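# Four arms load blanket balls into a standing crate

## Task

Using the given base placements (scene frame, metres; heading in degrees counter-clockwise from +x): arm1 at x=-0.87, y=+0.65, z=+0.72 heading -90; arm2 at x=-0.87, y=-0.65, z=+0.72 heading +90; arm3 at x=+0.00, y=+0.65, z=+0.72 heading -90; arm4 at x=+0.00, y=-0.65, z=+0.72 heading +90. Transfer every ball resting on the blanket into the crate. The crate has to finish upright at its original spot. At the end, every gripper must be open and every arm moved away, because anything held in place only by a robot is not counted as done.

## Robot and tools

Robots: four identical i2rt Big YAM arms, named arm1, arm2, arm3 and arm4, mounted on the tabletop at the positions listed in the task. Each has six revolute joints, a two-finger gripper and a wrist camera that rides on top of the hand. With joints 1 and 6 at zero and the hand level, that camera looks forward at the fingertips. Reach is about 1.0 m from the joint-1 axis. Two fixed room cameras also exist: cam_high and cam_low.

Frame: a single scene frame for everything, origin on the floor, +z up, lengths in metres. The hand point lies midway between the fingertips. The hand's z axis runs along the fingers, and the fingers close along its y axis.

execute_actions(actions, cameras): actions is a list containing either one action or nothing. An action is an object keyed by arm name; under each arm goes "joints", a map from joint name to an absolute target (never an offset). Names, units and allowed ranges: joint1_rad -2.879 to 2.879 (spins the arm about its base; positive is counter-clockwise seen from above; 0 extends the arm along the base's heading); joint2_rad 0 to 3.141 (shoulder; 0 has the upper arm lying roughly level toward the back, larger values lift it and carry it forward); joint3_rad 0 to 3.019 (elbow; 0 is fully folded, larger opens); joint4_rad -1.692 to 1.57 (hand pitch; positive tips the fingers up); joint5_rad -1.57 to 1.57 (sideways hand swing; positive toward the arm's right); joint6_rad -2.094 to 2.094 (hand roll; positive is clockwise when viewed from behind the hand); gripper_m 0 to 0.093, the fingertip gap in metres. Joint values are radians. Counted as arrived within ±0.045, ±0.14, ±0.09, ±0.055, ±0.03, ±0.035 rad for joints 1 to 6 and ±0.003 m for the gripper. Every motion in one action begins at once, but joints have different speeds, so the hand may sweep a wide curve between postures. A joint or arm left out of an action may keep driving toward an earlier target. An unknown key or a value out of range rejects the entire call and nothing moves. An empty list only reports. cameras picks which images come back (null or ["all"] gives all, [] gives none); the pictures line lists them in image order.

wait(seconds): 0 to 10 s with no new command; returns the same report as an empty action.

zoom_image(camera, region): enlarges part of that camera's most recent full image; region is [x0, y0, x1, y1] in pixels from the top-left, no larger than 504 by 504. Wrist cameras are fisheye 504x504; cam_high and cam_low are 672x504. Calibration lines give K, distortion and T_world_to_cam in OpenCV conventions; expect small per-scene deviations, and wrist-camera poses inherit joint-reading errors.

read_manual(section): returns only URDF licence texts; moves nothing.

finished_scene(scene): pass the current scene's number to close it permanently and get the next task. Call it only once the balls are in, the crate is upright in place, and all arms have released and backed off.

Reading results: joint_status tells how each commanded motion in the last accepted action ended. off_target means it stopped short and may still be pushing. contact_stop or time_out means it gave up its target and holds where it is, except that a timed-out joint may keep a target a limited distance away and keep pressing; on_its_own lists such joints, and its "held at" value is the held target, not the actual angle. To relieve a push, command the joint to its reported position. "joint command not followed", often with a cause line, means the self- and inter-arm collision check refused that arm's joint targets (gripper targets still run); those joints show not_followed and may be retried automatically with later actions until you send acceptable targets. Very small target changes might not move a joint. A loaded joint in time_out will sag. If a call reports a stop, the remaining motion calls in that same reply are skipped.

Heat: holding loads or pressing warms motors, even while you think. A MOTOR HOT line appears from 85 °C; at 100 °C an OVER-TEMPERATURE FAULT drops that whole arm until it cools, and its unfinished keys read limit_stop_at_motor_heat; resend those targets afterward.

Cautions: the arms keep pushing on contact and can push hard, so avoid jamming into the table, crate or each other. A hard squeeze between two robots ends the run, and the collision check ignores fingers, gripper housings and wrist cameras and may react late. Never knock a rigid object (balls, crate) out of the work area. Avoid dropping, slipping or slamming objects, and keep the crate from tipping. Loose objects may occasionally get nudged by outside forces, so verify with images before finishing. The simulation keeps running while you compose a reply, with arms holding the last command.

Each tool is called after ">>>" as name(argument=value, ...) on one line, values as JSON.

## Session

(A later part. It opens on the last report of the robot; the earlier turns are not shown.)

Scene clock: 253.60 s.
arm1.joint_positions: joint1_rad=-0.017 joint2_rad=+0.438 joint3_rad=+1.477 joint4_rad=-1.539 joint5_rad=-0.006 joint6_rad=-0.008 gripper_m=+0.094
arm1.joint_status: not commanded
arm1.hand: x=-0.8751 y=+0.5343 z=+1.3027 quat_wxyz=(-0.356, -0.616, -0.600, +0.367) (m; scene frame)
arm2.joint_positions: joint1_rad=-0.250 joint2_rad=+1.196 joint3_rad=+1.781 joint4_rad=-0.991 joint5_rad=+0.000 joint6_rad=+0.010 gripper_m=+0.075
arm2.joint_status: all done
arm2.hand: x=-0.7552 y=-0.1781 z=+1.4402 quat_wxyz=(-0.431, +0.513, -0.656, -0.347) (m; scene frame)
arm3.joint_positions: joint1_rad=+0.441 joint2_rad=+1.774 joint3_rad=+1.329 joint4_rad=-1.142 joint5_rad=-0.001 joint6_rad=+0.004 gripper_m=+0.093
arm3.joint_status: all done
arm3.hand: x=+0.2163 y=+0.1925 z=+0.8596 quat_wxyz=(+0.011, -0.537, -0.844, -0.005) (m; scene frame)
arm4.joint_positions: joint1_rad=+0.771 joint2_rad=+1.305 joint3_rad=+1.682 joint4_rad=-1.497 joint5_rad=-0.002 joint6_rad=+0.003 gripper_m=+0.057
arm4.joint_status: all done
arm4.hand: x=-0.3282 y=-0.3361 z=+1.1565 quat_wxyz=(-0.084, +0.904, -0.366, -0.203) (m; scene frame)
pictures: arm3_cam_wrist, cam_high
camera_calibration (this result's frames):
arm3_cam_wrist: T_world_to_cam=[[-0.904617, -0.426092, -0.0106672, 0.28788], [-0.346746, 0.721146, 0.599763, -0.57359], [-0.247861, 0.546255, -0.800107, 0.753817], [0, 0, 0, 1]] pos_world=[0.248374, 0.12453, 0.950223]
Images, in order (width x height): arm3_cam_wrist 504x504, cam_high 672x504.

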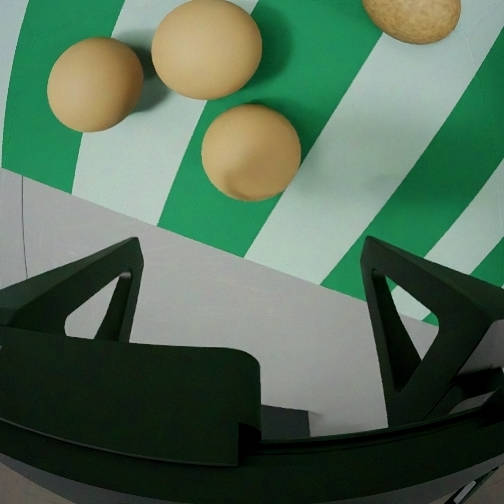

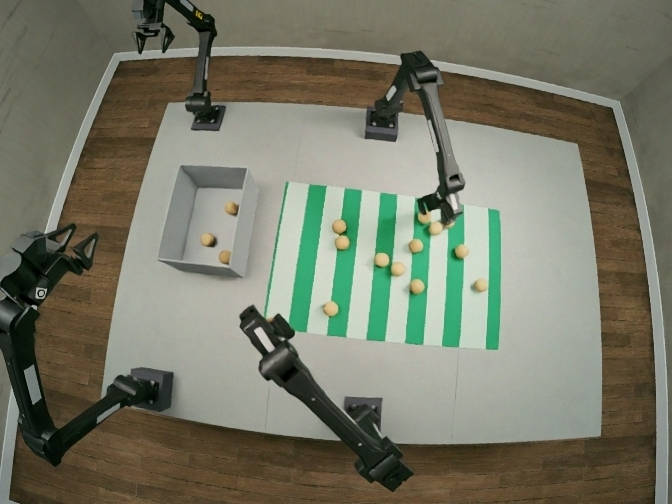

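>>> execute_actions(actions=[{"arm4":{"joints":{"joint1_rad":0.78,"joint2_rad":2.25,"joint3_rad":2.44,"joint4_rad":-0.9}},"arm3":{"joints":{"joint2_rad":1.91,"joint3_rad":1.245,"joint4_rad":-0.88}},"arm2":{"joints":{"joint1_rad":0.0,"joint2_rad":0.45,"joint3_rad":1.47,"joint4_rad":-1.53}}}], cameras=["cam_low","arm3_cam_wrist"])

Scene clock: 263.30 s.
arm1.joint_positions: joint1_rad=-0.017 joint2_rad=+0.438 joint3_rad=+1.477 joint4_rad=-1.539 joint5_rad=-0.006 joint6_rad=-0.008 gripper_m=+0.094
arm1.joint_status: not commanded
arm1.hand: x=-0.8751 y=+0.5343 z=+1.3027 quat_wxyz=(-0.356, -0.616, -0.600, +0.367) (m; scene frame)
arm2.joint_positions: joint1_rad=-0.004 joint2_rad=+0.439 joint3_rad=+1.470 joint4_rad=-1.514 joint5_rad=-0.001 joint6_rad=+0.010 gripper_m=+0.075
arm2.joint_status: all done
arm2.hand: x=-0.8701 y=-0.5332 z=+1.3820 quat_wxyz=(-0.363, +0.604, -0.603, -0.374) (m; scene frame)
arm3.joint_positions: joint1_rad=+0.441 joint2_rad=+1.906 joint3_rad=+1.238 joint4_rad=-0.888 joint5_rad=-0.001 joint6_rad=+0.004 gripper_m=+0.093
arm3.joint_status: all done
arm3.hand: x=+0.2193 y=+0.1853 z=+0.7656 quat_wxyz=(-0.003, -0.537, -0.844, +0.004) (m; scene frame)
arm4.joint_positions: joint1_rad=+0.778 joint2_rad=+2.289 joint3_rad=+2.368 joint4_rad=-0.911 joint5_rad=-0.002 joint6_rad=-0.001 gripper_m=+0.057
arm4.joint_status: all done
arm4.hand: x=-0.6306 y=-0.0499 z=+0.9391 quat_wxyz=(-0.135, +0.868, -0.346, -0.331) (m; scene frame)
pictures: arm3_cam_wrist, cam_low
camera_calibration (this result's frames):
arm3_cam_wrist: T_world_to_cam=[[-0.904411, -0.426527, -0.0107038, 0.286508], [-0.354703, 0.737699, 0.574444, -0.49287], [-0.23712, 0.523331, -0.818474, 0.69924], [0, 0, 0, 1]] pos_world=[0.250103, 0.119859, 0.858502]
Images, in order (width x height): arm3_cam_wrist 504x504, cam_low 672x504.

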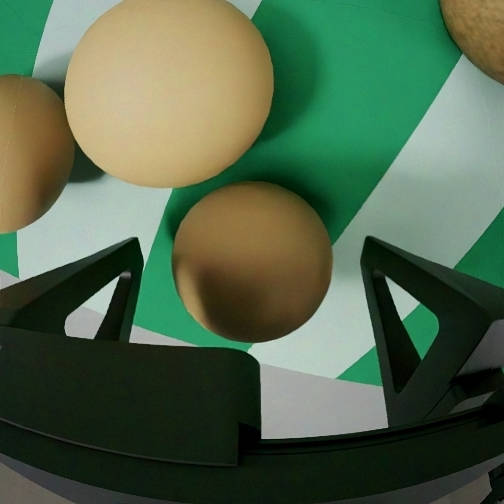

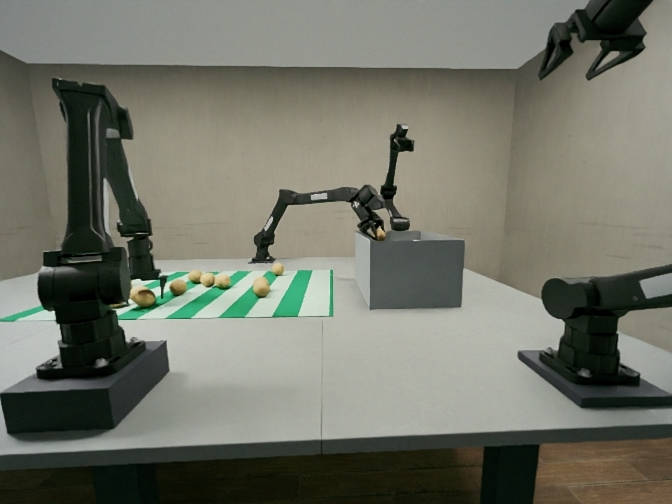

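>>> execute_actions(actions=[{"arm4":{"joints":{"joint2_rad":2.19,"gripper_m":0.093}},"arm3":{"joints":{"joint2_rad":1.945,"gripper_m":0.05}}}], cameras=["arm3_cam_wrist"])

Scene clock: 267.93 s.
arm1.joint_positions: joint1_rad=-0.017 joint2_rad=+0.438 joint3_rad=+1.477 joint4_rad=-1.539 joint5_rad=-0.006 joint6_rad=-0.008 gripper_m=+0.094
arm1.joint_status: not commanded
arm1.hand: x=-0.8751 y=+0.5343 z=+1.3027 quat_wxyz=(-0.356, -0.616, -0.600, +0.367) (m; scene frame)
arm2.joint_positions: joint1_rad=-0.004 joint2_rad=+0.439 joint3_rad=+1.470 joint4_rad=-1.514 joint5_rad=-0.001 joint6_rad=+0.010 gripper_m=+0.075
arm2.joint_status: not commanded
arm2.hand: x=-0.8701 y=-0.5332 z=+1.3820 quat_wxyz=(-0.363, +0.604, -0.603, -0.374) (m; scene frame)
arm3.joint_positions: joint1_rad=+0.441 joint2_rad=+1.906 joint3_rad=+1.238 joint4_rad=-0.888 joint5_rad=-0.001 joint6_rad=+0.004 gripper_m=+0.058
arm3.joint_status: gripper_m off_target (ended at +0.058, target +0.050); the others done
arm3.hand: x=+0.2193 y=+0.1853 z=+0.7656 quat_wxyz=(-0.003, -0.537, -0.844, +0.004) (m; scene frame)
arm4.joint_positions: joint1_rad=+0.778 joint2_rad=+2.215 joint3_rad=+2.376 joint4_rad=-0.911 joint5_rad=-0.002 joint6_rad=-0.001 gripper_m=+0.093
arm4.joint_status: all done
arm4.hand: x=-0.6255 y=-0.0553 z=+1.0052 quat_wxyz=(-0.149, +0.854, -0.340, -0.366) (m; scene frame)
pictures: arm3_cam_wrist
camera_calibration (this result's frames):
arm3_cam_wrist: T_world_to_cam=[[-0.904411, -0.426527, -0.0107038, 0.286508], [-0.354703, 0.737699, 0.574444, -0.49287], [-0.23712, 0.523331, -0.818474, 0.69924], [0, 0, 0, 1]] pos_world=[0.250103, 0.119859, 0.858502]
Images, in order (width x height): arm3_cam_wrist 504x504.

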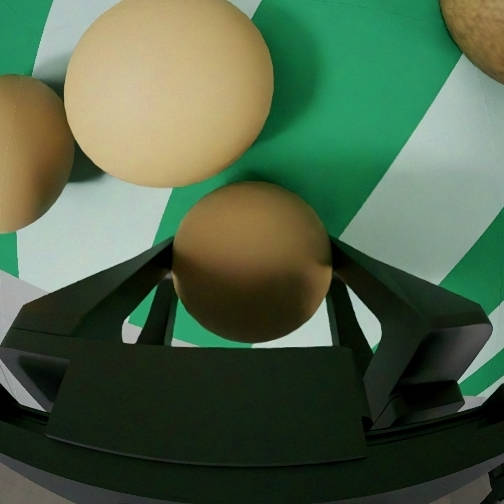

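>>> execute_actions(actions=[{"arm4":{"joints":{"joint1_rad":0.34,"joint2_rad":1.578,"joint3_rad":1.235,"joint4_rad":-1.224}},"arm3":{"joints":{"joint1_rad":-0.885,"joint2_rad":1.25,"joint3_rad":1.42,"joint4_rad":-1.5}}}], cameras=["cam_high","arm4_cam_wrist"])

Scene clock: 276.50 s.
arm1.joint_positions: joint1_rad=-0.017 joint2_rad=+0.438 joint3_rad=+1.477 joint4_rad=-1.539 joint5_rad=-0.006 joint6_rad=-0.008 gripper_m=+0.094
arm1.joint_status: not commanded
arm1.hand: x=-0.8751 y=+0.5343 z=+1.3027 quat_wxyz=(-0.356, -0.616, -0.600, +0.367) (m; scene frame)
arm2.joint_positions: joint1_rad=-0.004 joint2_rad=+0.439 joint3_rad=+1.470 joint4_rad=-1.514 joint5_rad=-0.001 joint6_rad=+0.010 gripper_m=+0.075
arm2.joint_status: not commanded
arm2.hand: x=-0.8701 y=-0.5332 z=+1.3820 quat_wxyz=(-0.363, +0.604, -0.603, -0.374) (m; scene frame)
arm3.joint_positions: joint1_rad=-0.884 joint2_rad=+1.231 joint3_rad=+1.414 joint4_rad=-1.493 joint5_rad=+0.002 joint6_rad=+0.004 gripper_m=+0.058
arm3.joint_status: all done
arm3.hand: x=-0.3063 y=+0.3963 z=+1.1292 quat_wxyz=(-0.040, -0.934, -0.333, +0.126) (m; scene frame)
arm4.joint_positions: joint1_rad=+0.348 joint2_rad=+1.591 joint3_rad=+1.230 joint4_rad=-1.222 joint5_rad=-0.001 joint6_rad=-0.001 gripper_m=+0.093
arm4.joint_status: all done
arm4.hand: x=-0.1680 y=-0.2302 z=+0.8516 quat_wxyz=(+0.002, +0.828, -0.561, +0.010) (m; scene frame)
pictures: arm4_cam_wrist, cam_high
camera_calibration (this result's frames):
arm4_cam_wrist: T_world_to_cam=[[0.929295, 0.369335, -0.00144405, 0.244325], [0.300234, -0.753139, 0.585356, -0.61401], [0.215105, -0.544402, -0.810775, 0.728701], [0, 0, 0, 1]] pos_world=[-0.199451, -0.155966, 0.95058]
Images, in order (width x height): arm4_cam_wrist 504x504, cam_high 672x504.

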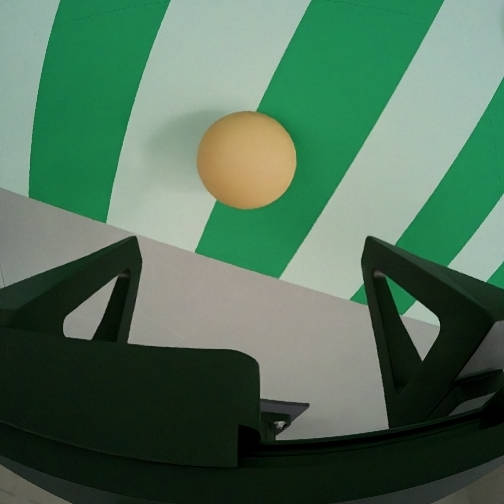

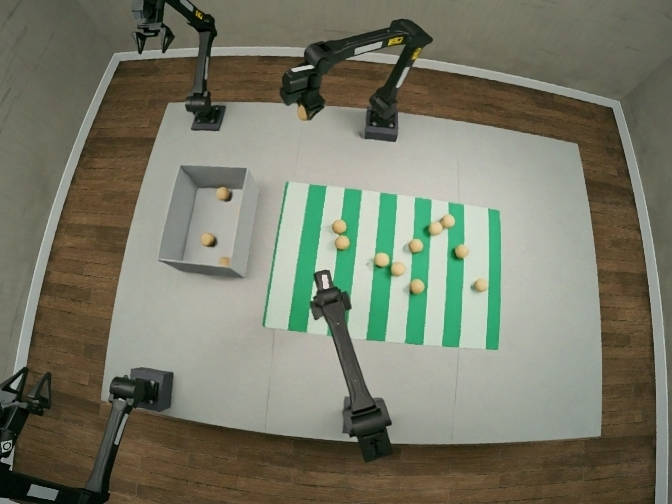

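>>> execute_actions(actions=[{"arm4":{"joints":{"joint2_rad":1.707,"joint3_rad":1.107,"joint4_rad":-0.945}},"arm3":{"joints":{"joint1_rad":-0.885,"joint2_rad":2.2,"joint3_rad":2.25,"joint4_rad":-0.93}}}], cameras=["arm3_cam_wrist","arm4_cam_wrist"])

Scene clock: 283.57 s.
arm1.joint_positions: joint1_rad=-0.017 joint2_rad=+0.438 joint3_rad=+1.477 joint4_rad=-1.539 joint5_rad=-0.006 joint6_rad=-0.008 gripper_m=+0.094
arm1.joint_status: not commanded
arm1.hand: x=-0.8751 y=+0.5343 z=+1.3027 quat_wxyz=(-0.356, -0.616, -0.600, +0.367) (m; scene frame)
arm2.joint_positions: joint1_rad=-0.004 joint2_rad=+0.439 joint3_rad=+1.470 joint4_rad=-1.514 joint5_rad=-0.001 joint6_rad=+0.010 gripper_m=+0.075
arm2.joint_status: not commanded
arm2.hand: x=-0.8701 y=-0.5332 z=+1.3820 quat_wxyz=(-0.363, +0.604, -0.603, -0.374) (m; scene frame)
arm3.joint_positions: joint1_rad=-0.884 joint2_rad=+2.210 joint3_rad=+2.199 joint4_rad=-0.941 joint5_rad=+0.002 joint6_rad=+0.004 gripper_m=+0.058
arm3.joint_status: all done
arm3.hand: x=-0.6381 y=+0.1253 z=+0.9774 quat_wxyz=(-0.099, -0.897, -0.320, +0.289) (m; scene frame)
arm4.joint_positions: joint1_rad=+0.348 joint2_rad=+1.722 joint3_rad=+1.101 joint4_rad=-0.954 joint5_rad=-0.001 joint6_rad=-0.001 gripper_m=+0.093
arm4.joint_status: all done
arm4.hand: x=-0.1685 y=-0.2266 z=+0.7512 quat_wxyz=(-0.001, +0.828, -0.561, +0.006) (m; scene frame)
pictures: arm3_cam_wrist, arm4_cam_wrist
camera_calibration (this result's frames):
arm3_cam_wrist: T_world_to_cam=[[-0.639326, 0.76893, -0.00295298, -0.500451], [0.768935, 0.639326, -0.000977704, 0.417365], [0.00113613, -0.00289572, -0.999995, 1.09607], [0, 0, 0, 1]] pos_world=[-0.642123, 0.121154, 1.09499]
arm4_cam_wrist: T_world_to_cam=[[0.92926, 0.369423, -0.00144871, 0.243263], [0.302184, -0.757856, 0.57822, -0.547812], [0.21251, -0.537755, -0.815879, 0.654258], [0, 0, 0, 1]] pos_world=[-0.199551, -0.153199, 0.850904]
Images, in order (width x height): arm3_cam_wrist 504x504, arm4_cam_wrist 504x504.

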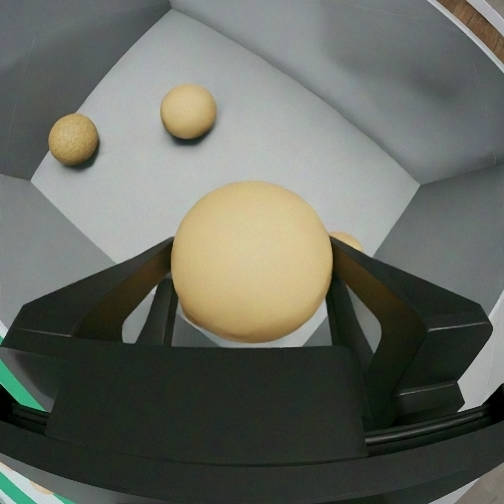

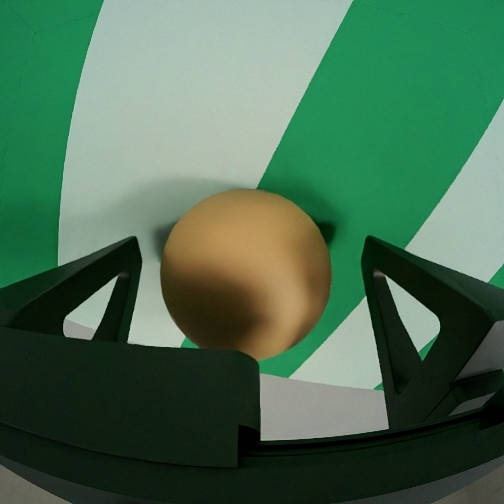

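>>> execute_actions(actions=[{"arm4":{"joints":{"gripper_m":0.05}},"arm3":{"joints":{"gripper_m":0.093}}}], cameras=[])

>>> execute_actions(actions=[{"arm4":{"joints":{"joint1_rad":0.78,"joint2_rad":1.45,"joint3_rad":1.85,"joint4_rad":-1.4}},"arm3":{"joints":{"joint1_rad":0.594,"joint2_rad":1.905,"joint3_rad":1.565,"joint4_rad":-1.214,"joint6_rad":-1.1}}}], cameras=["cam_high","arm3_cam_wrist"])

Scene clock: 293.90 s.
arm1.joint_positions: joint1_rad=-0.017 joint2_rad=+0.438 joint3_rad=+1.477 joint4_rad=-1.539 joint5_rad=-0.006 joint6_rad=-0.008 gripper_m=+0.094
arm1.joint_status: not commanded
arm1.hand: x=-0.8751 y=+0.5343 z=+1.3027 quat_wxyz=(-0.356, -0.616, -0.600, +0.367) (m; scene frame)
arm2.joint_positions: joint1_rad=-0.004 joint2_rad=+0.439 joint3_rad=+1.470 joint4_rad=-1.514 joint5_rad=-0.001 joint6_rad=+0.010 gripper_m=+0.075
arm2.joint_status: not commanded
arm2.hand: x=-0.8701 y=-0.5332 z=+1.3820 quat_wxyz=(-0.363, +0.604, -0.603, -0.374) (m; scene frame)
arm3.joint_positions: joint1_rad=-0.884 joint2_rad=+2.210 joint3_rad=+2.199 joint4_rad=-0.941 joint5_rad=+0.002 joint6_rad=+0.004 gripper_m=+0.093
arm3.joint_status: all done
arm3.hand: x=-0.6381 y=+0.1253 z=+0.9774 quat_wxyz=(-0.099, -0.897, -0.320, +0.289) (m; scene frame)
arm4.joint_positions: joint1_rad=+0.348 joint2_rad=+1.722 joint3_rad=+1.101 joint4_rad=-0.954 joint5_rad=+0.000 joint6_rad=-0.001 gripper_m=+0.057
arm4.joint_status: gripper_m off_target (ended at +0.057, target +0.050)
arm4.hand: x=-0.1684 y=-0.2266 z=+0.7512 quat_wxyz=(-0.001, +0.828, -0.561, +0.007) (m; scene frame)
pictures: none
No camera images: the call's "cameras" was empty. Leave "cameras" out to get every camera's image.

Scene clock: 295.83 s.
arm1.joint_positions: joint1_rad=-0.017 joint2_rad=+0.438 joint3_rad=+1.477 joint4_rad=-1.539 joint5_rad=-0.006 joint6_rad=-0.008 gripper_m=+0.094
arm1.joint_status: not commanded
arm1.hand: x=-0.8751 y=+0.5343 z=+1.3027 quat_wxyz=(-0.356, -0.616, -0.600, +0.367) (m; scene frame)
arm2.joint_positions: joint1_rad=-0.004 joint2_rad=+0.439 joint3_rad=+1.470 joint4_rad=-1.514 joint5_rad=-0.001 joint6_rad=+0.010 gripper_m=+0.075
arm2.joint_status: not commanded
arm2.hand: x=-0.8701 y=-0.5332 z=+1.3820 quat_wxyz=(-0.363, +0.604, -0.603, -0.374) (m; scene frame)
arm3.joint_positions: joint1_rad=+0.603 joint2_rad=+1.905 joint3_rad=+1.559 joint4_rad=-1.206 joint5_rad=-0.001 joint6_rad=-1.092 gripper_m=+0.093
arm3.joint_status: all done
arm3.hand: x=+0.3264 y=+0.1770 z=+0.8720 quat_wxyz=(-0.002, +0.063, -0.998, +0.005) (m; scene frame)
arm4.joint_positions: joint1_rad=+0.786 joint2_rad=+1.434 joint3_rad=+1.789 joint4_rad=-1.395 joint5_rad=-0.002 joint6_rad=-0.001 gripper_m=+0.057
arm4.joint_status: all done
arm4.hand: x=-0.3839 y=-0.2931 z=+1.1578 quat_wxyz=(-0.097, +0.899, -0.354, -0.239) (m; scene frame)
pictures: arm3_cam_wrist, cam_high
camera_calibration (this result's frames):
arm3_cam_wrist: T_world_to_cam=[[0.127561, -0.991825, -0.00329641, 0.137716], [-0.808558, -0.105914, 0.578806, -0.216297], [-0.574423, -0.0711675, -0.815459, 1.02872], [0, 0, 0, 1]] pos_world=[0.398466, 0.186893, 0.964528]
Images, in order (width x height): arm3_cam_wrist 504x504, cam_high 672x504.

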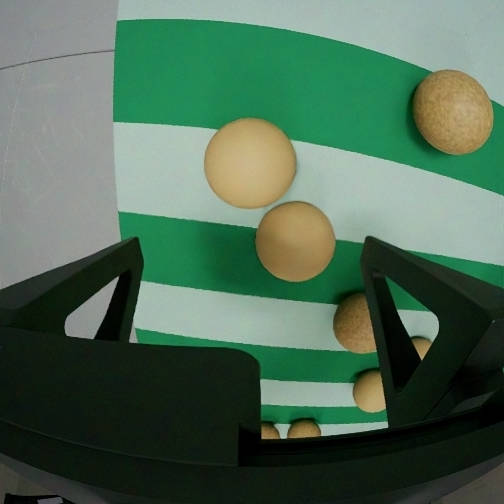

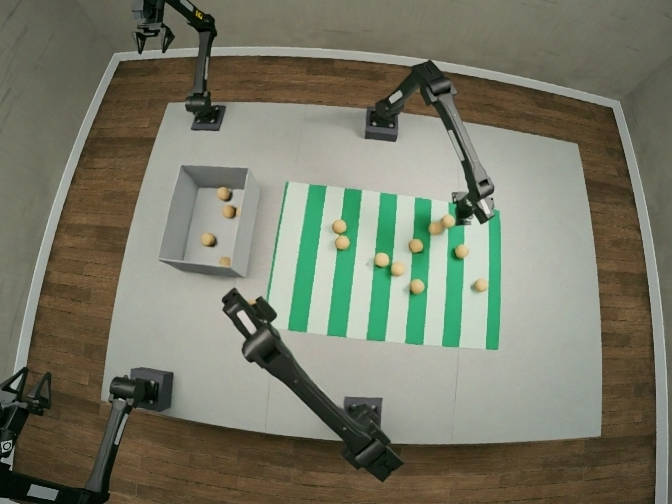

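>>> execute_actions(actions=[{"arm4":{"joints":{"joint1_rad":0.78,"joint2_rad":2.2,"joint3_rad":2.44,"joint4_rad":-0.9}},"arm3":{"joints":{"joint2_rad":2.053,"joint3_rad":1.467,"joint4_rad":-0.97}}}], cameras=["arm3_cam_wrist"])

Scene clock: 304.97 s.
arm1.joint_positions: joint1_rad=-0.017 joint2_rad=+0.438 joint3_rad=+1.477 joint4_rad=-1.539 joint5_rad=-0.006 joint6_rad=-0.008 gripper_m=+0.094
arm1.joint_status: not commanded
arm1.hand: x=-0.8751 y=+0.5343 z=+1.3027 quat_wxyz=(-0.356, -0.616, -0.600, +0.367) (m; scene frame)
arm2.joint_positions: joint1_rad=-0.004 joint2_rad=+0.439 joint3_rad=+1.470 joint4_rad=-1.514 joint5_rad=-0.001 joint6_rad=+0.010 gripper_m=+0.075
arm2.joint_status: not commanded
arm2.hand: x=-0.8701 y=-0.5332 z=+1.3820 quat_wxyz=(-0.363, +0.604, -0.603, -0.374) (m; scene frame)
arm3.joint_positions: joint1_rad=+0.603 joint2_rad=+2.051 joint3_rad=+1.457 joint4_rad=-0.977 joint5_rad=-0.001 joint6_rad=-1.093 gripper_m=+0.093
arm3.joint_status: all done
arm3.hand: x=+0.3251 y=+0.1781 z=+0.7566 quat_wxyz=(+0.003, +0.063, -0.998, -0.003) (m; scene frame)
arm4.joint_positions: joint1_rad=+0.786 joint2_rad=+2.241 joint3_rad=+2.366 joint4_rad=-0.916 joint5_rad=-0.002 joint6_rad=-0.001 gripper_m=+0.057
arm4.joint_status: all done
arm4.hand: x=-0.6314 y=-0.0594 z=+0.9773 quat_wxyz=(-0.140, +0.862, -0.339, -0.349) (m; scene frame)
pictures: arm3_cam_wrist
camera_calibration (this result's frames):
arm3_cam_wrist: T_world_to_cam=[[0.128116, -0.991545, -0.0205926, 0.151487], [-0.802048, -0.1158, 0.585927, -0.156179], [-0.583357, -0.0585501, -0.810102, 0.930572], [0, 0, 0, 1]] pos_world=[0.398185, 0.186606, 0.848488]
Images, in order (width x height): arm3_cam_wrist 504x504.

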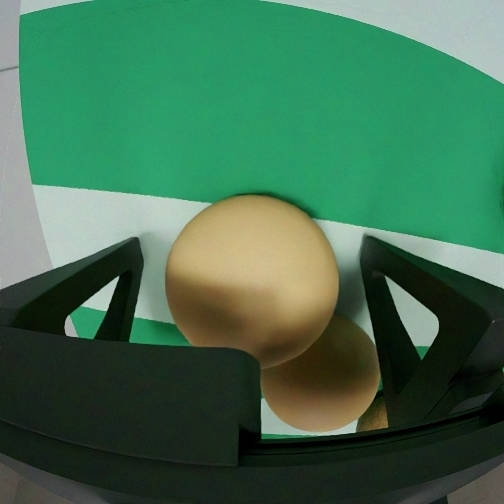

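>>> execute_actions(actions=[{"arm3":{"joints":{"gripper_m":0.05}},"arm4":{"joints":{"gripper_m":0.093}}}], cameras=[])

>>> execute_actions(actions=[{"arm4":{"joints":{"joint1_rad":-0.337,"joint2_rad":1.878,"joint3_rad":1.65,"joint4_rad":-1.331}},"arm3":{"joints":{"joint2_rad":1.3,"joint3_rad":1.5,"joint4_rad":-1.5,"joint6_rad":-1.1}}}], cameras=["cam_high","arm4_cam_wrist"])

Scene clock: 315.60 s.
arm1.joint_positions: joint1_rad=-0.017 joint2_rad=+0.438 joint3_rad=+1.477 joint4_rad=-1.539 joint5_rad=-0.006 joint6_rad=-0.008 gripper_m=+0.094
arm1.joint_status: not commanded
arm1.hand: x=-0.8751 y=+0.5343 z=+1.3027 quat_wxyz=(-0.356, -0.616, -0.600, +0.367) (m; scene frame)
arm2.joint_positions: joint1_rad=-0.004 joint2_rad=+0.439 joint3_rad=+1.470 joint4_rad=-1.514 joint5_rad=-0.001 joint6_rad=+0.010 gripper_m=+0.075
arm2.joint_status: not commanded
arm2.hand: x=-0.8701 y=-0.5332 z=+1.3820 quat_wxyz=(-0.363, +0.604, -0.603, -0.374) (m; scene frame)
arm3.joint_positions: joint1_rad=+0.603 joint2_rad=+2.051 joint3_rad=+1.457 joint4_rad=-0.977 joint5_rad=-0.001 joint6_rad=-1.093 gripper_m=+0.056
arm3.joint_status: gripper_m off_target (ended at +0.056, target +0.050)
arm3.hand: x=+0.3251 y=+0.1781 z=+0.7566 quat_wxyz=(+0.003, +0.063, -0.998, -0.003) (m; scene frame)
arm4.joint_positions: joint1_rad=+0.786 joint2_rad=+2.241 joint3_rad=+2.366 joint4_rad=-0.916 joint5_rad=-0.002 joint6_rad=-0.001 gripper_m=+0.093
arm4.joint_status: all done
arm4.hand: x=-0.6314 y=-0.0594 z=+0.9773 quat_wxyz=(-0.140, +0.862, -0.339, -0.349) (m; scene frame)
pictures: none
No camera images: the call's "cameras" was empty. Leave "cameras" out to get every camera's image.

Scene clock: 317.20 s.
arm1.joint_positions: joint1_rad=-0.017 joint2_rad=+0.438 joint3_rad=+1.477 joint4_rad=-1.539 joint5_rad=-0.006 joint6_rad=-0.008 gripper_m=+0.094
arm1.joint_status: not commanded
arm1.hand: x=-0.8751 y=+0.5343 z=+1.3027 quat_wxyz=(-0.356, -0.616, -0.600, +0.367) (m; scene frame)
arm2.joint_positions: joint1_rad=-0.004 joint2_rad=+0.439 joint3_rad=+1.470 joint4_rad=-1.514 joint5_rad=-0.001 joint6_rad=+0.010 gripper_m=+0.075
arm2.joint_status: not commanded
arm2.hand: x=-0.8701 y=-0.5332 z=+1.3820 quat_wxyz=(-0.363, +0.604, -0.603, -0.374) (m; scene frame)
arm3.joint_positions: joint1_rad=+0.603 joint2_rad=+1.282 joint3_rad=+1.487 joint4_rad=-1.496 joint5_rad=-0.001 joint6_rad=-1.093 gripper_m=+0.056
arm3.joint_status: all done
arm3.hand: x=+0.2414 y=+0.3019 z=+1.1369 quat_wxyz=(-0.069, +0.063, -0.989, +0.117) (m; scene frame)
arm4.joint_positions: joint1_rad=-0.344 joint2_rad=+1.896 joint3_rad=+1.642 joint4_rad=-1.328 joint5_rad=+0.002 joint6_rad=-0.001 gripper_m=+0.093
arm4.joint_status: all done
arm4.hand: x=+0.1761 y=-0.1035 z=+0.8541 quat_wxyz=(+0.000, +0.589, -0.808, +0.008) (m; scene frame)
pictures: arm4_cam_wrist, cam_high
camera_calibration (this result's frames):
arm4_cam_wrist: T_world_to_cam=[[0.95134, -0.308128, 0.00316655, -0.200268], [-0.25328, -0.776062, 0.577562, -0.521643], [-0.175505, -0.55026, -0.816341, 0.798565], [0, 0, 0, 1]] pos_world=[0.198554, -0.0271177, 0.953816]
Images, in order (width x height): arm4_cam_wrist 504x504, cam_high 672x504.

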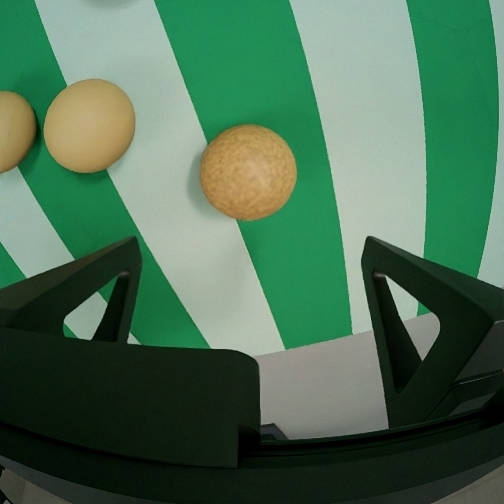

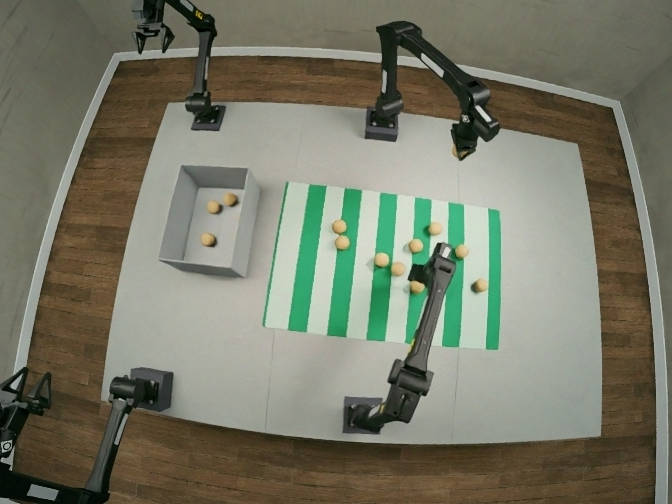

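>>> execute_actions(actions=[{"arm4":{"joints":{"joint2_rad":1.97,"joint3_rad":1.505,"joint4_rad":-1.08}},"arm3":{"joints":{"joint1_rad":-0.885,"joint2_rad":1.4,"joint3_rad":1.8,"joint6_rad":0}}}], cameras=["arm4_cam_wrist"])

Scene clock: 329.13 s.
arm1.joint_positions: joint1_rad=-0.017 joint2_rad=+0.438 joint3_rad=+1.477 joint4_rad=-1.539 joint5_rad=-0.006 joint6_rad=-0.008 gripper_m=+0.094
arm1.joint_status: not commanded
arm1.hand: x=-0.8751 y=+0.5343 z=+1.3027 quat_wxyz=(-0.356, -0.616, -0.600, +0.367) (m; scene frame)
arm2.joint_positions: joint1_rad=-0.004 joint2_rad=+0.439 joint3_rad=+1.470 joint4_rad=-1.514 joint5_rad=-0.001 joint6_rad=+0.010 gripper_m=+0.075
arm2.joint_status: not commanded
arm2.hand: x=-0.8701 y=-0.5332 z=+1.3820 quat_wxyz=(-0.363, +0.604, -0.603, -0.374) (m; scene frame)
arm3.joint_positions: joint1_rad=-0.887 joint2_rad=+1.411 joint3_rad=+1.761 joint4_rad=-1.499 joint5_rad=+0.001 joint6_rad=-0.008 gripper_m=+0.056
arm3.joint_status: all done
arm3.hand: x=-0.3754 y=+0.3399 z=+1.2092 quat_wxyz=(-0.066, -0.919, -0.333, +0.201) (m; scene frame)
arm4.joint_positions: joint1_rad=-0.344 joint2_rad=+1.980 joint3_rad=+1.501 joint4_rad=-1.088 joint5_rad=+0.002 joint6_rad=-0.001 gripper_m=+0.093
arm4.joint_status: all done
arm4.hand: x=+0.1773 y=-0.1035 z=+0.7571 quat_wxyz=(-0.006, +0.589, -0.808, +0.004) (m; scene frame)
pictures: arm4_cam_wrist
camera_calibration (this result's frames):
arm4_cam_wrist: T_world_to_cam=[[0.951372, -0.308027, 0.00316114, -0.201008], [-0.25558, -0.783573, 0.566298, -0.4572], [-0.171958, -0.539568, -0.824195, 0.726021], [0, 0, 0, 1]] pos_world=[0.199228, -0.0284275, 0.85793]
Images, in order (width x height): arm4_cam_wrist 504x504.

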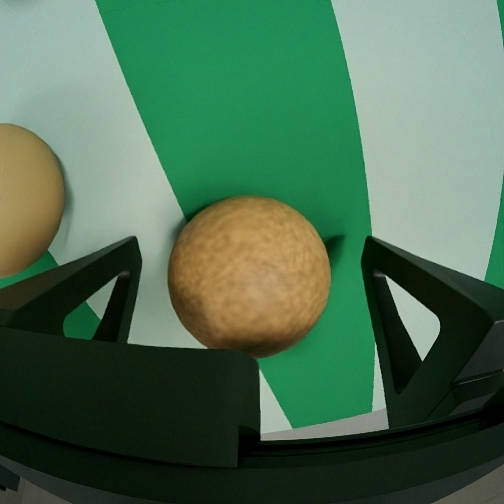

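>>> execute_actions(actions=[{"arm4":{"joints":{"gripper_m":0.05}},"arm3":{"joints":{"joint2_rad":2.21,"joint3_rad":2.25,"joint4_rad":-0.93}}}], cameras=[])

>>> execute_actions(actions=[{"arm4":{"joints":{"joint2_rad":1.75}},"arm3":{"joints":{"gripper_m":0.093}}}], cameras=["arm3_cam_wrist"])

>>> execute_actions(actions=[{"arm4":{"joints":{"joint1_rad":0.78,"joint2_rad":1.3,"joint3_rad":1.7,"joint4_rad":-1.5}},"arm3":{"joints":{"joint1_rad":-0.262,"joint2_rad":1.88,"joint3_rad":1.522,"joint4_rad":-1.205,"joint6_rad":-0.4}}}], cameras=["cam_high","arm3_cam_wrist"])

Scene clock: 342.83 s.
arm1.joint_positions: joint1_rad=-0.017 joint2_rad=+0.438 joint3_rad=+1.477 joint4_rad=-1.539 joint5_rad=-0.006 joint6_rad=-0.008 gripper_m=+0.094
arm1.joint_status: not commanded
arm1.hand: x=-0.8751 y=+0.5343 z=+1.3027 quat_wxyz=(-0.356, -0.616, -0.600, +0.367) (m; scene frame)
arm2.joint_positions: joint1_rad=-0.004 joint2_rad=+0.439 joint3_rad=+1.470 joint4_rad=-1.514 joint5_rad=-0.001 joint6_rad=+0.010 gripper_m=+0.075
arm2.joint_status: not commanded
arm2.hand: x=-0.8701 y=-0.5332 z=+1.3820 quat_wxyz=(-0.363, +0.604, -0.603, -0.374) (m; scene frame)
arm3.joint_positions: joint1_rad=-0.887 joint2_rad=+2.230 joint3_rad=+2.213 joint4_rad=-0.942 joint5_rad=+0.001 joint6_rad=-0.007 gripper_m=+0.056
arm3.joint_status: all done
arm3.hand: x=-0.6421 y=+0.1242 z=+0.9685 quat_wxyz=(-0.097, -0.896, -0.324, +0.287) (m; scene frame)
arm4.joint_positions: joint1_rad=-0.344 joint2_rad=+1.980 joint3_rad=+1.501 joint4_rad=-1.088 joint5_rad=+0.002 joint6_rad=-0.001 gripper_m=+0.057
arm4.joint_status: gripper_m off_target (ended at +0.057, target +0.050)
arm4.hand: x=+0.1772 y=-0.1035 z=+0.7571 quat_wxyz=(-0.006, +0.589, -0.808, +0.004) (m; scene frame)
pictures: none
No camera images: the call's "cameras" was empty. Leave "cameras" out to get every camera's image.

Scene clock: 344.00 s.
arm1.joint_positions: joint1_rad=-0.017 joint2_rad=+0.438 joint3_rad=+1.477 joint4_rad=-1.539 joint5_rad=-0.006 joint6_rad=-0.008 gripper_m=+0.094
arm1.joint_status: not commanded
arm1.hand: x=-0.8751 y=+0.5343 z=+1.3027 quat_wxyz=(-0.356, -0.616, -0.600, +0.367) (m; scene frame)
arm2.joint_positions: joint1_rad=-0.004 joint2_rad=+0.439 joint3_rad=+1.470 joint4_rad=-1.514 joint5_rad=-0.001 joint6_rad=+0.010 gripper_m=+0.075
arm2.joint_status: not commanded
arm2.hand: x=-0.8701 y=-0.5332 z=+1.3820 quat_wxyz=(-0.363, +0.604, -0.603, -0.374) (m; scene frame)
arm3.joint_positions: joint1_rad=-0.887 joint2_rad=+2.230 joint3_rad=+2.213 joint4_rad=-0.942 joint5_rad=+0.001 joint6_rad=-0.007 gripper_m=+0.093
arm3.joint_status: all done
arm3.hand: x=-0.6421 y=+0.1242 z=+0.9685 quat_wxyz=(-0.097, -0.896, -0.324, +0.287) (m; scene frame)
arm4.joint_positions: joint1_rad=-0.344 joint2_rad=+1.736 joint3_rad=+1.498 joint4_rad=-1.088 joint5_rad=+0.002 joint6_rad=-0.001 gripper_m=+0.057
arm4.joint_status: all done
arm4.hand: x=+0.1780 y=-0.0962 z=+0.8926 quat_wxyz=(-0.103, +0.585, -0.802, -0.067) (m; scene frame)
pictures: arm3_cam_wrist
camera_calibration (this result's frames):
arm3_cam_wrist: T_world_to_cam=[[-0.644882, 0.76428, 0.00191032, -0.509905], [0.764275, 0.644863, 0.00601297, 0.410675], [0.0033637, 0.00533767, -0.99998, 1.08757], [0, 0, 0, 1]] pos_world=[-0.646356, 0.119076, 1.08605]
Images, in order (width x height): arm3_cam_wrist 504x504.

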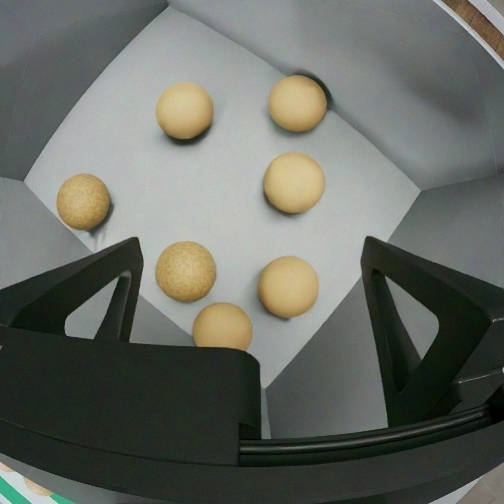

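Scene clock: 345.77 s.
arm1.joint_positions: joint1_rad=-0.017 joint2_rad=+0.438 joint3_rad=+1.477 joint4_rad=-1.539 joint5_rad=-0.006 joint6_rad=-0.008 gripper_m=+0.094
arm1.joint_status: not commanded
arm1.hand: x=-0.8751 y=+0.5343 z=+1.3027 quat_wxyz=(-0.356, -0.616, -0.600, +0.367) (m; scene frame)
arm2.joint_positions: joint1_rad=-0.004 joint2_rad=+0.439 joint3_rad=+1.470 joint4_rad=-1.514 joint5_rad=-0.001 joint6_rad=+0.010 gripper_m=+0.075
arm2.joint_status: not commanded
arm2.hand: x=-0.8701 y=-0.5332 z=+1.3820 quat_wxyz=(-0.363, +0.604, -0.603, -0.374) (m; scene frame)
arm3.joint_positions: joint1_rad=-0.267 joint2_rad=+1.869 joint3_rad=+1.510 joint4_rad=-1.202 joint5_rad=-0.001 joint6_rad=-0.393 gripper_m=+0.093
arm3.joint_status: all done
arm3.hand: x=-0.1460 y=+0.1113 z=+0.8771 quat_wxyz=(+0.001, -0.661, -0.751, +0.005) (m; scene frame)
arm4.joint_positions: joint1_rad=+0.784 joint2_rad=+1.301 joint3_rad=+1.675 joint4_rad=-1.495 joint5_rad=-0.002 joint6_rad=-0.001 gripper_m=+0.057
arm4.joint_status: all done
arm4.hand: x=-0.3312 y=-0.3411 z=+1.1550 quat_wxyz=(-0.083, +0.907, -0.359, -0.202) (m; scene frame)
pictures: arm3_cam_wrist, cam_high
camera_calibration (this result's frames):
arm3_cam_wrist: T_world_to_cam=[[-0.991583, -0.129352, -0.00548982, -0.124646], [-0.108742, 0.809079, 0.577552, -0.606724], [-0.070266, 0.573288, -0.816336, 0.759548], [0, 0, 0, 1]] pos_world=[-0.136203, 0.0393248, 0.969776]
Images, in order (width x height): arm3_cam_wrist 504x504, cam_high 672x504.

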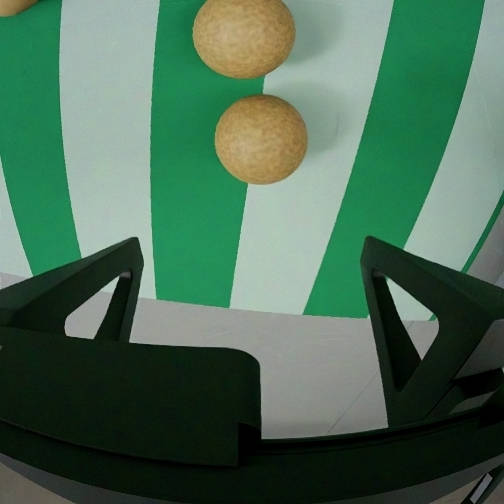

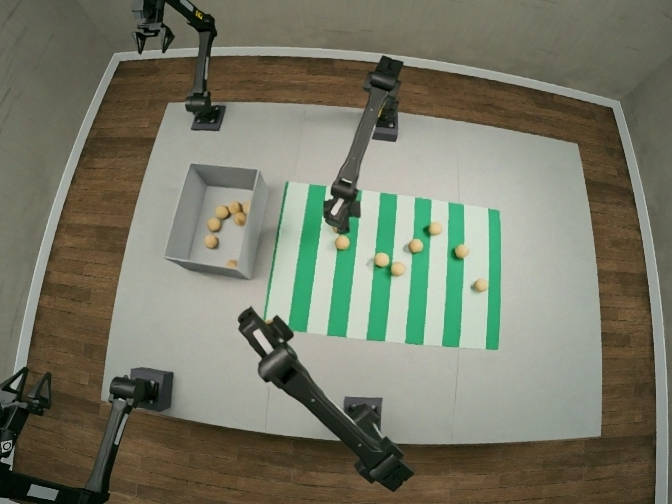

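>>> execute_actions(actions=[{"arm4":{"joints":{"joint1_rad":0.78,"joint2_rad":2.2,"joint3_rad":2.44,"joint4_rad":-0.9}},"arm3":{"joints":{"joint2_rad":2.058,"joint3_rad":1.462,"joint4_rad":-0.965}}}], cameras=["arm3_cam_wrist"])

Scene clock: 355.77 s.
arm1.joint_positions: joint1_rad=-0.017 joint2_rad=+0.438 joint3_rad=+1.477 joint4_rad=-1.539 joint5_rad=-0.006 joint6_rad=-0.008 gripper_m=+0.094
arm1.joint_status: not commanded
arm1.hand: x=-0.8751 y=+0.5343 z=+1.3027 quat_wxyz=(-0.356, -0.616, -0.600, +0.367) (m; scene frame)
arm2.joint_positions: joint1_rad=-0.004 joint2_rad=+0.439 joint3_rad=+1.470 joint4_rad=-1.514 joint5_rad=-0.001 joint6_rad=+0.010 gripper_m=+0.075
arm2.joint_status: not commanded
arm2.hand: x=-0.8701 y=-0.5332 z=+1.3820 quat_wxyz=(-0.363, +0.604, -0.603, -0.374) (m; scene frame)
arm3.joint_positions: joint1_rad=-0.267 joint2_rad=+2.059 joint3_rad=+1.450 joint4_rad=-0.973 joint5_rad=-0.001 joint6_rad=-0.393 gripper_m=+0.093
arm3.joint_status: all done
arm3.hand: x=-0.1501 y=+0.1002 z=+0.7533 quat_wxyz=(+0.006, -0.661, -0.751, -0.004) (m; scene frame)
arm4.joint_positions: joint1_rad=+0.784 joint2_rad=+2.240 joint3_rad=+2.367 joint4_rad=-0.916 joint5_rad=-0.002 joint6_rad=-0.001 gripper_m=+0.057
arm4.joint_status: all done
arm4.hand: x=-0.6301 y=-0.0579 z=+0.9780 quat_wxyz=(-0.141, +0.862, -0.340, -0.349) (m; scene frame)
pictures: arm3_cam_wrist
camera_calibration (this result's frames):
arm3_cam_wrist: T_world_to_cam=[[-0.991553, -0.129006, -0.0134203, -0.1248], [-0.111779, 0.797464, 0.592922, -0.537534], [-0.065788, 0.589414, -0.805148, 0.655164], [0, 0, 0, 1]] pos_world=[-0.140729, 0.0264018, 0.844545]
Images, in order (width x height): arm3_cam_wrist 504x504.

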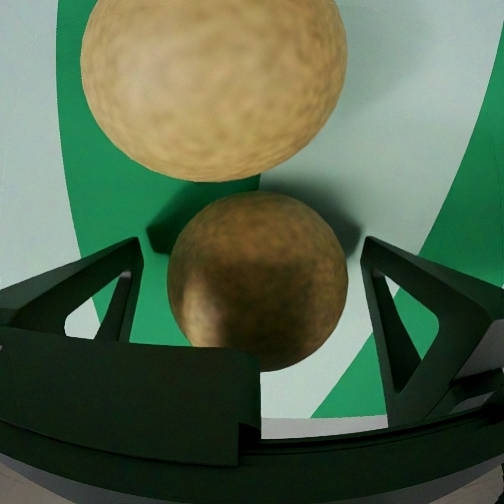

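>>> execute_actions(actions=[{"arm3":{"joints":{"gripper_m":0.05}},"arm4":{"joints":{"gripper_m":0.093,"joint2_rad":2.05,"joint3_rad":2.27}}}], cameras=[])

>>> execute_actions(actions=[{"arm4":{"joints":{"joint1_rad":-0.057,"joint2_rad":2.06,"joint3_rad":1.94,"joint4_rad":-1.437,"joint6_rad":-0.7}},"arm3":{"joints":{"joint1_rad":-0.885,"joint2_rad":1.3,"joint3_rad":1.5,"joint4_rad":-1.5,"joint6_rad":0}}}], cameras=["cam_high","arm4_cam_wrist"])

Scene clock: 369.23 s.
arm1.joint_positions: joint1_rad=-0.017 joint2_rad=+0.438 joint3_rad=+1.477 joint4_rad=-1.539 joint5_rad=-0.006 joint6_rad=-0.008 gripper_m=+0.094
arm1.joint_status: not commanded
arm1.hand: x=-0.8751 y=+0.5343 z=+1.3027 quat_wxyz=(-0.356, -0.616, -0.600, +0.367) (m; scene frame)
arm2.joint_positions: joint1_rad=-0.004 joint2_rad=+0.439 joint3_rad=+1.470 joint4_rad=-1.514 joint5_rad=-0.001 joint6_rad=+0.010 gripper_m=+0.075
arm2.joint_status: not commanded
arm2.hand: x=-0.8701 y=-0.5332 z=+1.3820 quat_wxyz=(-0.363, +0.604, -0.603, -0.374) (m; scene frame)
arm3.joint_positions: joint1_rad=-0.267 joint2_rad=+2.059 joint3_rad=+1.450 joint4_rad=-0.972 joint5_rad=-0.001 joint6_rad=-0.393 gripper_m=+0.056
arm3.joint_status: gripper_m off_target (ended at +0.056, target +0.050)
arm3.hand: x=-0.1502 y=+0.1001 z=+0.7533 quat_wxyz=(+0.006, -0.661, -0.751, -0.004) (m; scene frame)
arm4.joint_positions: joint1_rad=+0.784 joint2_rad=+2.049 joint3_rad=+2.276 joint4_rad=-0.912 joint5_rad=-0.002 joint6_rad=-0.001 gripper_m=+0.093
arm4.joint_status: all done
arm4.hand: x=-0.5998 y=-0.0874 z=+1.0857 quat_wxyz=(-0.159, +0.842, -0.332, -0.394) (m; scene frame)
pictures: none
No camera images: the call's "cameras" was empty. Leave "cameras" out to get every camera's image.

Scene clock: 371.17 s.
arm1.joint_positions: joint1_rad=-0.017 joint2_rad=+0.438 joint3_rad=+1.477 joint4_rad=-1.539 joint5_rad=-0.006 joint6_rad=-0.008 gripper_m=+0.094
arm1.joint_status: not commanded
arm1.hand: x=-0.8751 y=+0.5343 z=+1.3027 quat_wxyz=(-0.356, -0.616, -0.600, +0.367) (m; scene frame)
arm2.joint_positions: joint1_rad=-0.004 joint2_rad=+0.439 joint3_rad=+1.470 joint4_rad=-1.514 joint5_rad=-0.001 joint6_rad=+0.010 gripper_m=+0.075
arm2.joint_status: not commanded
arm2.hand: x=-0.8701 y=-0.5332 z=+1.3820 quat_wxyz=(-0.363, +0.604, -0.603, -0.374) (m; scene frame)
arm3.joint_positions: joint1_rad=-0.895 joint2_rad=+1.284 joint3_rad=+1.485 joint4_rad=-1.496 joint5_rad=+0.003 joint6_rad=-0.007 gripper_m=+0.056
arm3.joint_status: all done
arm3.hand: x=-0.3263 y=+0.3857 z=+1.1395 quat_wxyz=(-0.041, -0.933, -0.332, +0.133) (m; scene frame)
arm4.joint_positions: joint1_rad=-0.074 joint2_rad=+2.035 joint3_rad=+1.949 joint4_rad=-1.443 joint5_rad=+0.001 joint6_rad=-0.692 gripper_m=+0.093
arm4.joint_status: all done
arm4.hand: x=+0.0266 y=-0.0072 z=+0.8866 quat_wxyz=(-0.021, +0.895, -0.445, -0.003) (m; scene frame)
pictures: arm4_cam_wrist, cam_high
camera_calibration (this result's frames):
arm4_cam_wrist: T_world_to_cam=[[0.797381, 0.60295, 0.0252098, -0.0372837], [0.492444, -0.674251, 0.55035, -0.498521], [0.348831, -0.426424, -0.834554, 0.854956], [0, 0, 0, 1]] pos_world=[-0.023012, 0.0509254, 0.988807]
Images, in order (width x height): arm4_cam_wrist 504x504, cam_high 672x504.

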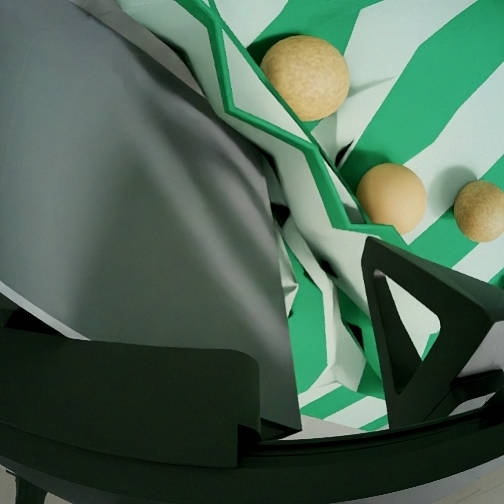

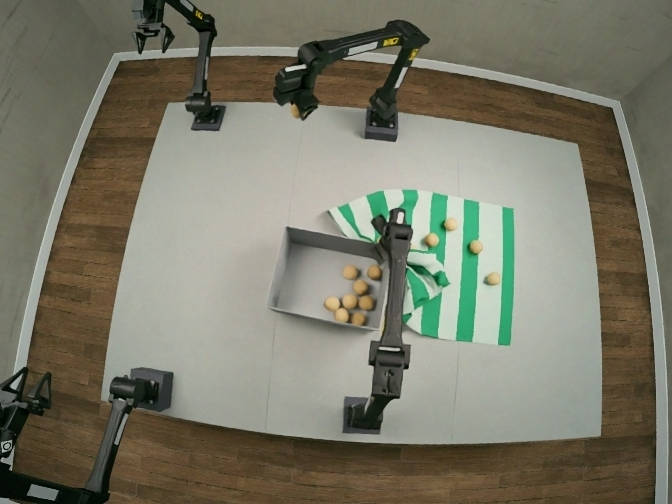

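>>> execute_actions(actions=[{"arm4":{"joints":{"joint2_rad":1.2}}}], cameras=["cam_high","arm4_cam_wrist","cam_low","arm3_cam_wrist"])

>>> zoom_image(camera="cam_high", region=[260, 160, 530, 360])

Scene clock: 379.70 s.
arm1.joint_positions: joint1_rad=-0.017 joint2_rad=+0.438 joint3_rad=+1.477 joint4_rad=-1.539 joint5_rad=-0.006 joint6_rad=-0.008 gripper_m=+0.094
arm1.joint_status: not commanded
arm1.hand: x=-0.8751 y=+0.5343 z=+1.3027 quat_wxyz=(-0.356, -0.616, -0.600, +0.367) (m; scene frame)
arm2.joint_positions: joint1_rad=-0.004 joint2_rad=+0.439 joint3_rad=+1.470 joint4_rad=-1.514 joint5_rad=-0.001 joint6_rad=+0.010 gripper_m=+0.075
arm2.joint_status: not commanded
arm2.hand: x=-0.8701 y=-0.5332 z=+1.3820 quat_wxyz=(-0.363, +0.604, -0.603, -0.374) (m; scene frame)
arm3.joint_positions: joint1_rad=-0.895 joint2_rad=+1.284 joint3_rad=+1.485 joint4_rad=-1.496 joint5_rad=+0.003 joint6_rad=-0.007 gripper_m=+0.056
arm3.joint_status: not commanded
arm3.hand: x=-0.3263 y=+0.3857 z=+1.1395 quat_wxyz=(-0.041, -0.933, -0.332, +0.133) (m; scene frame)
arm4.joint_positions: joint1_rad=-0.065 joint2_rad=+1.210 joint3_rad=+1.938 joint4_rad=-1.438 joint5_rad=+0.001 joint6_rad=-0.692 gripper_m=+0.093
arm4.joint_status: all done
arm4.hand: x=+0.0085 y=-0.2256 z=+1.3292 quat_wxyz=(-0.382, +0.817, -0.399, -0.166) (m; scene frame)
pictures: arm3_cam_wrist, arm4_cam_wrist, cam_high, cam_low
camera_calibration (this result's frames):
arm3_cam_wrist: T_world_to_cam=[[-0.636177, 0.771543, -0.000657481, -0.503512], [0.726814, 0.599582, 0.335027, -0.37003], [0.258882, 0.212658, -0.942208, 1.19365], [0, 0, 0, 1]] pos_world=[-0.360393, 0.356506, 1.2483]
arm4_cam_wrist: T_world_to_cam=[[0.779348, 0.396965, 0.484805, -0.559525], [0.499422, -0.860797, -0.0980126, -0.0607462], [0.378411, 0.318508, -0.869113, 1.35121], [0, 0, 0, 1]] pos_world=[-0.0449119, -0.260551, 1.43967]
Images, in order (width x height): arm3_cam_wrist 504x504, arm4_cam_wrist 504x504, cam_high 672x504, cam_low 672x504.

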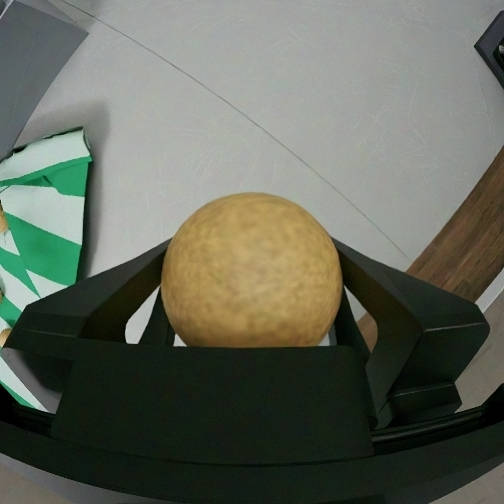

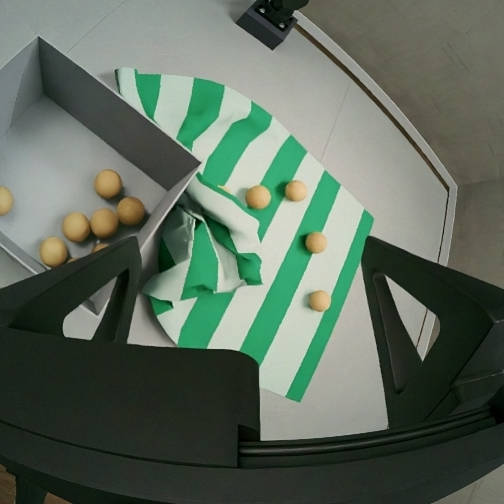

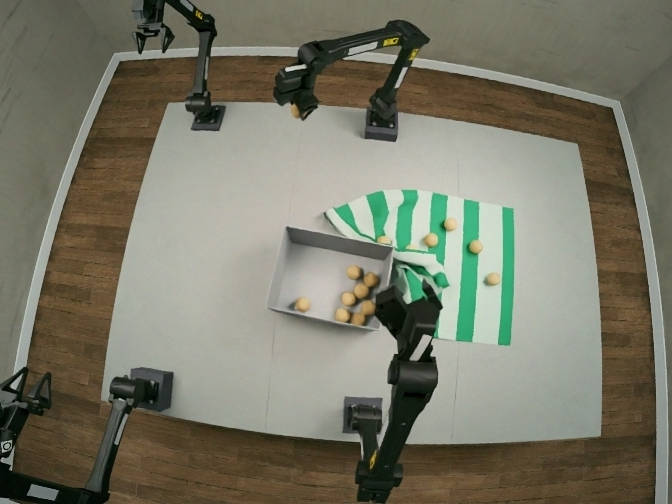

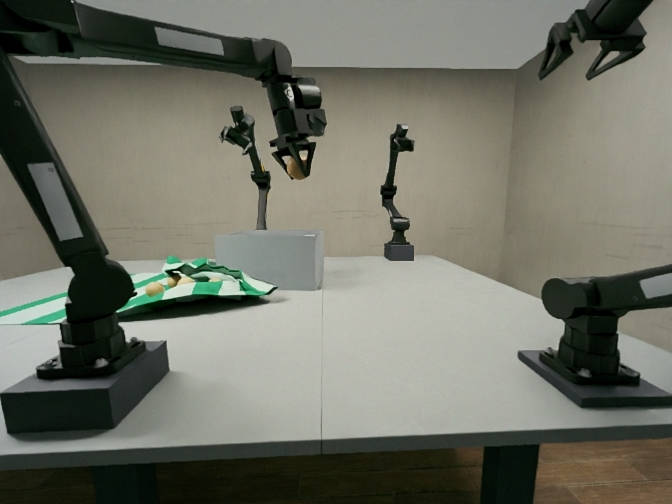

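Region (260, 160, 530, 360) of cam_high's 672x504 image, scaled by 1.867, with more detail than that image has; it fills the top 373 rows of this view, and the rest is white.

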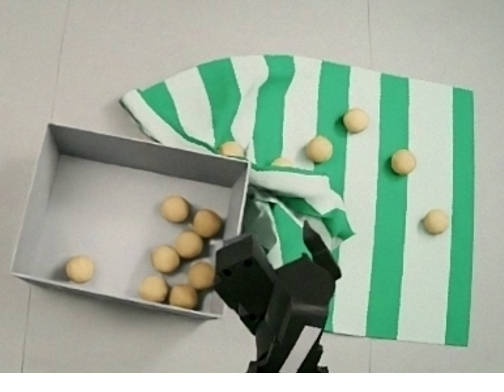

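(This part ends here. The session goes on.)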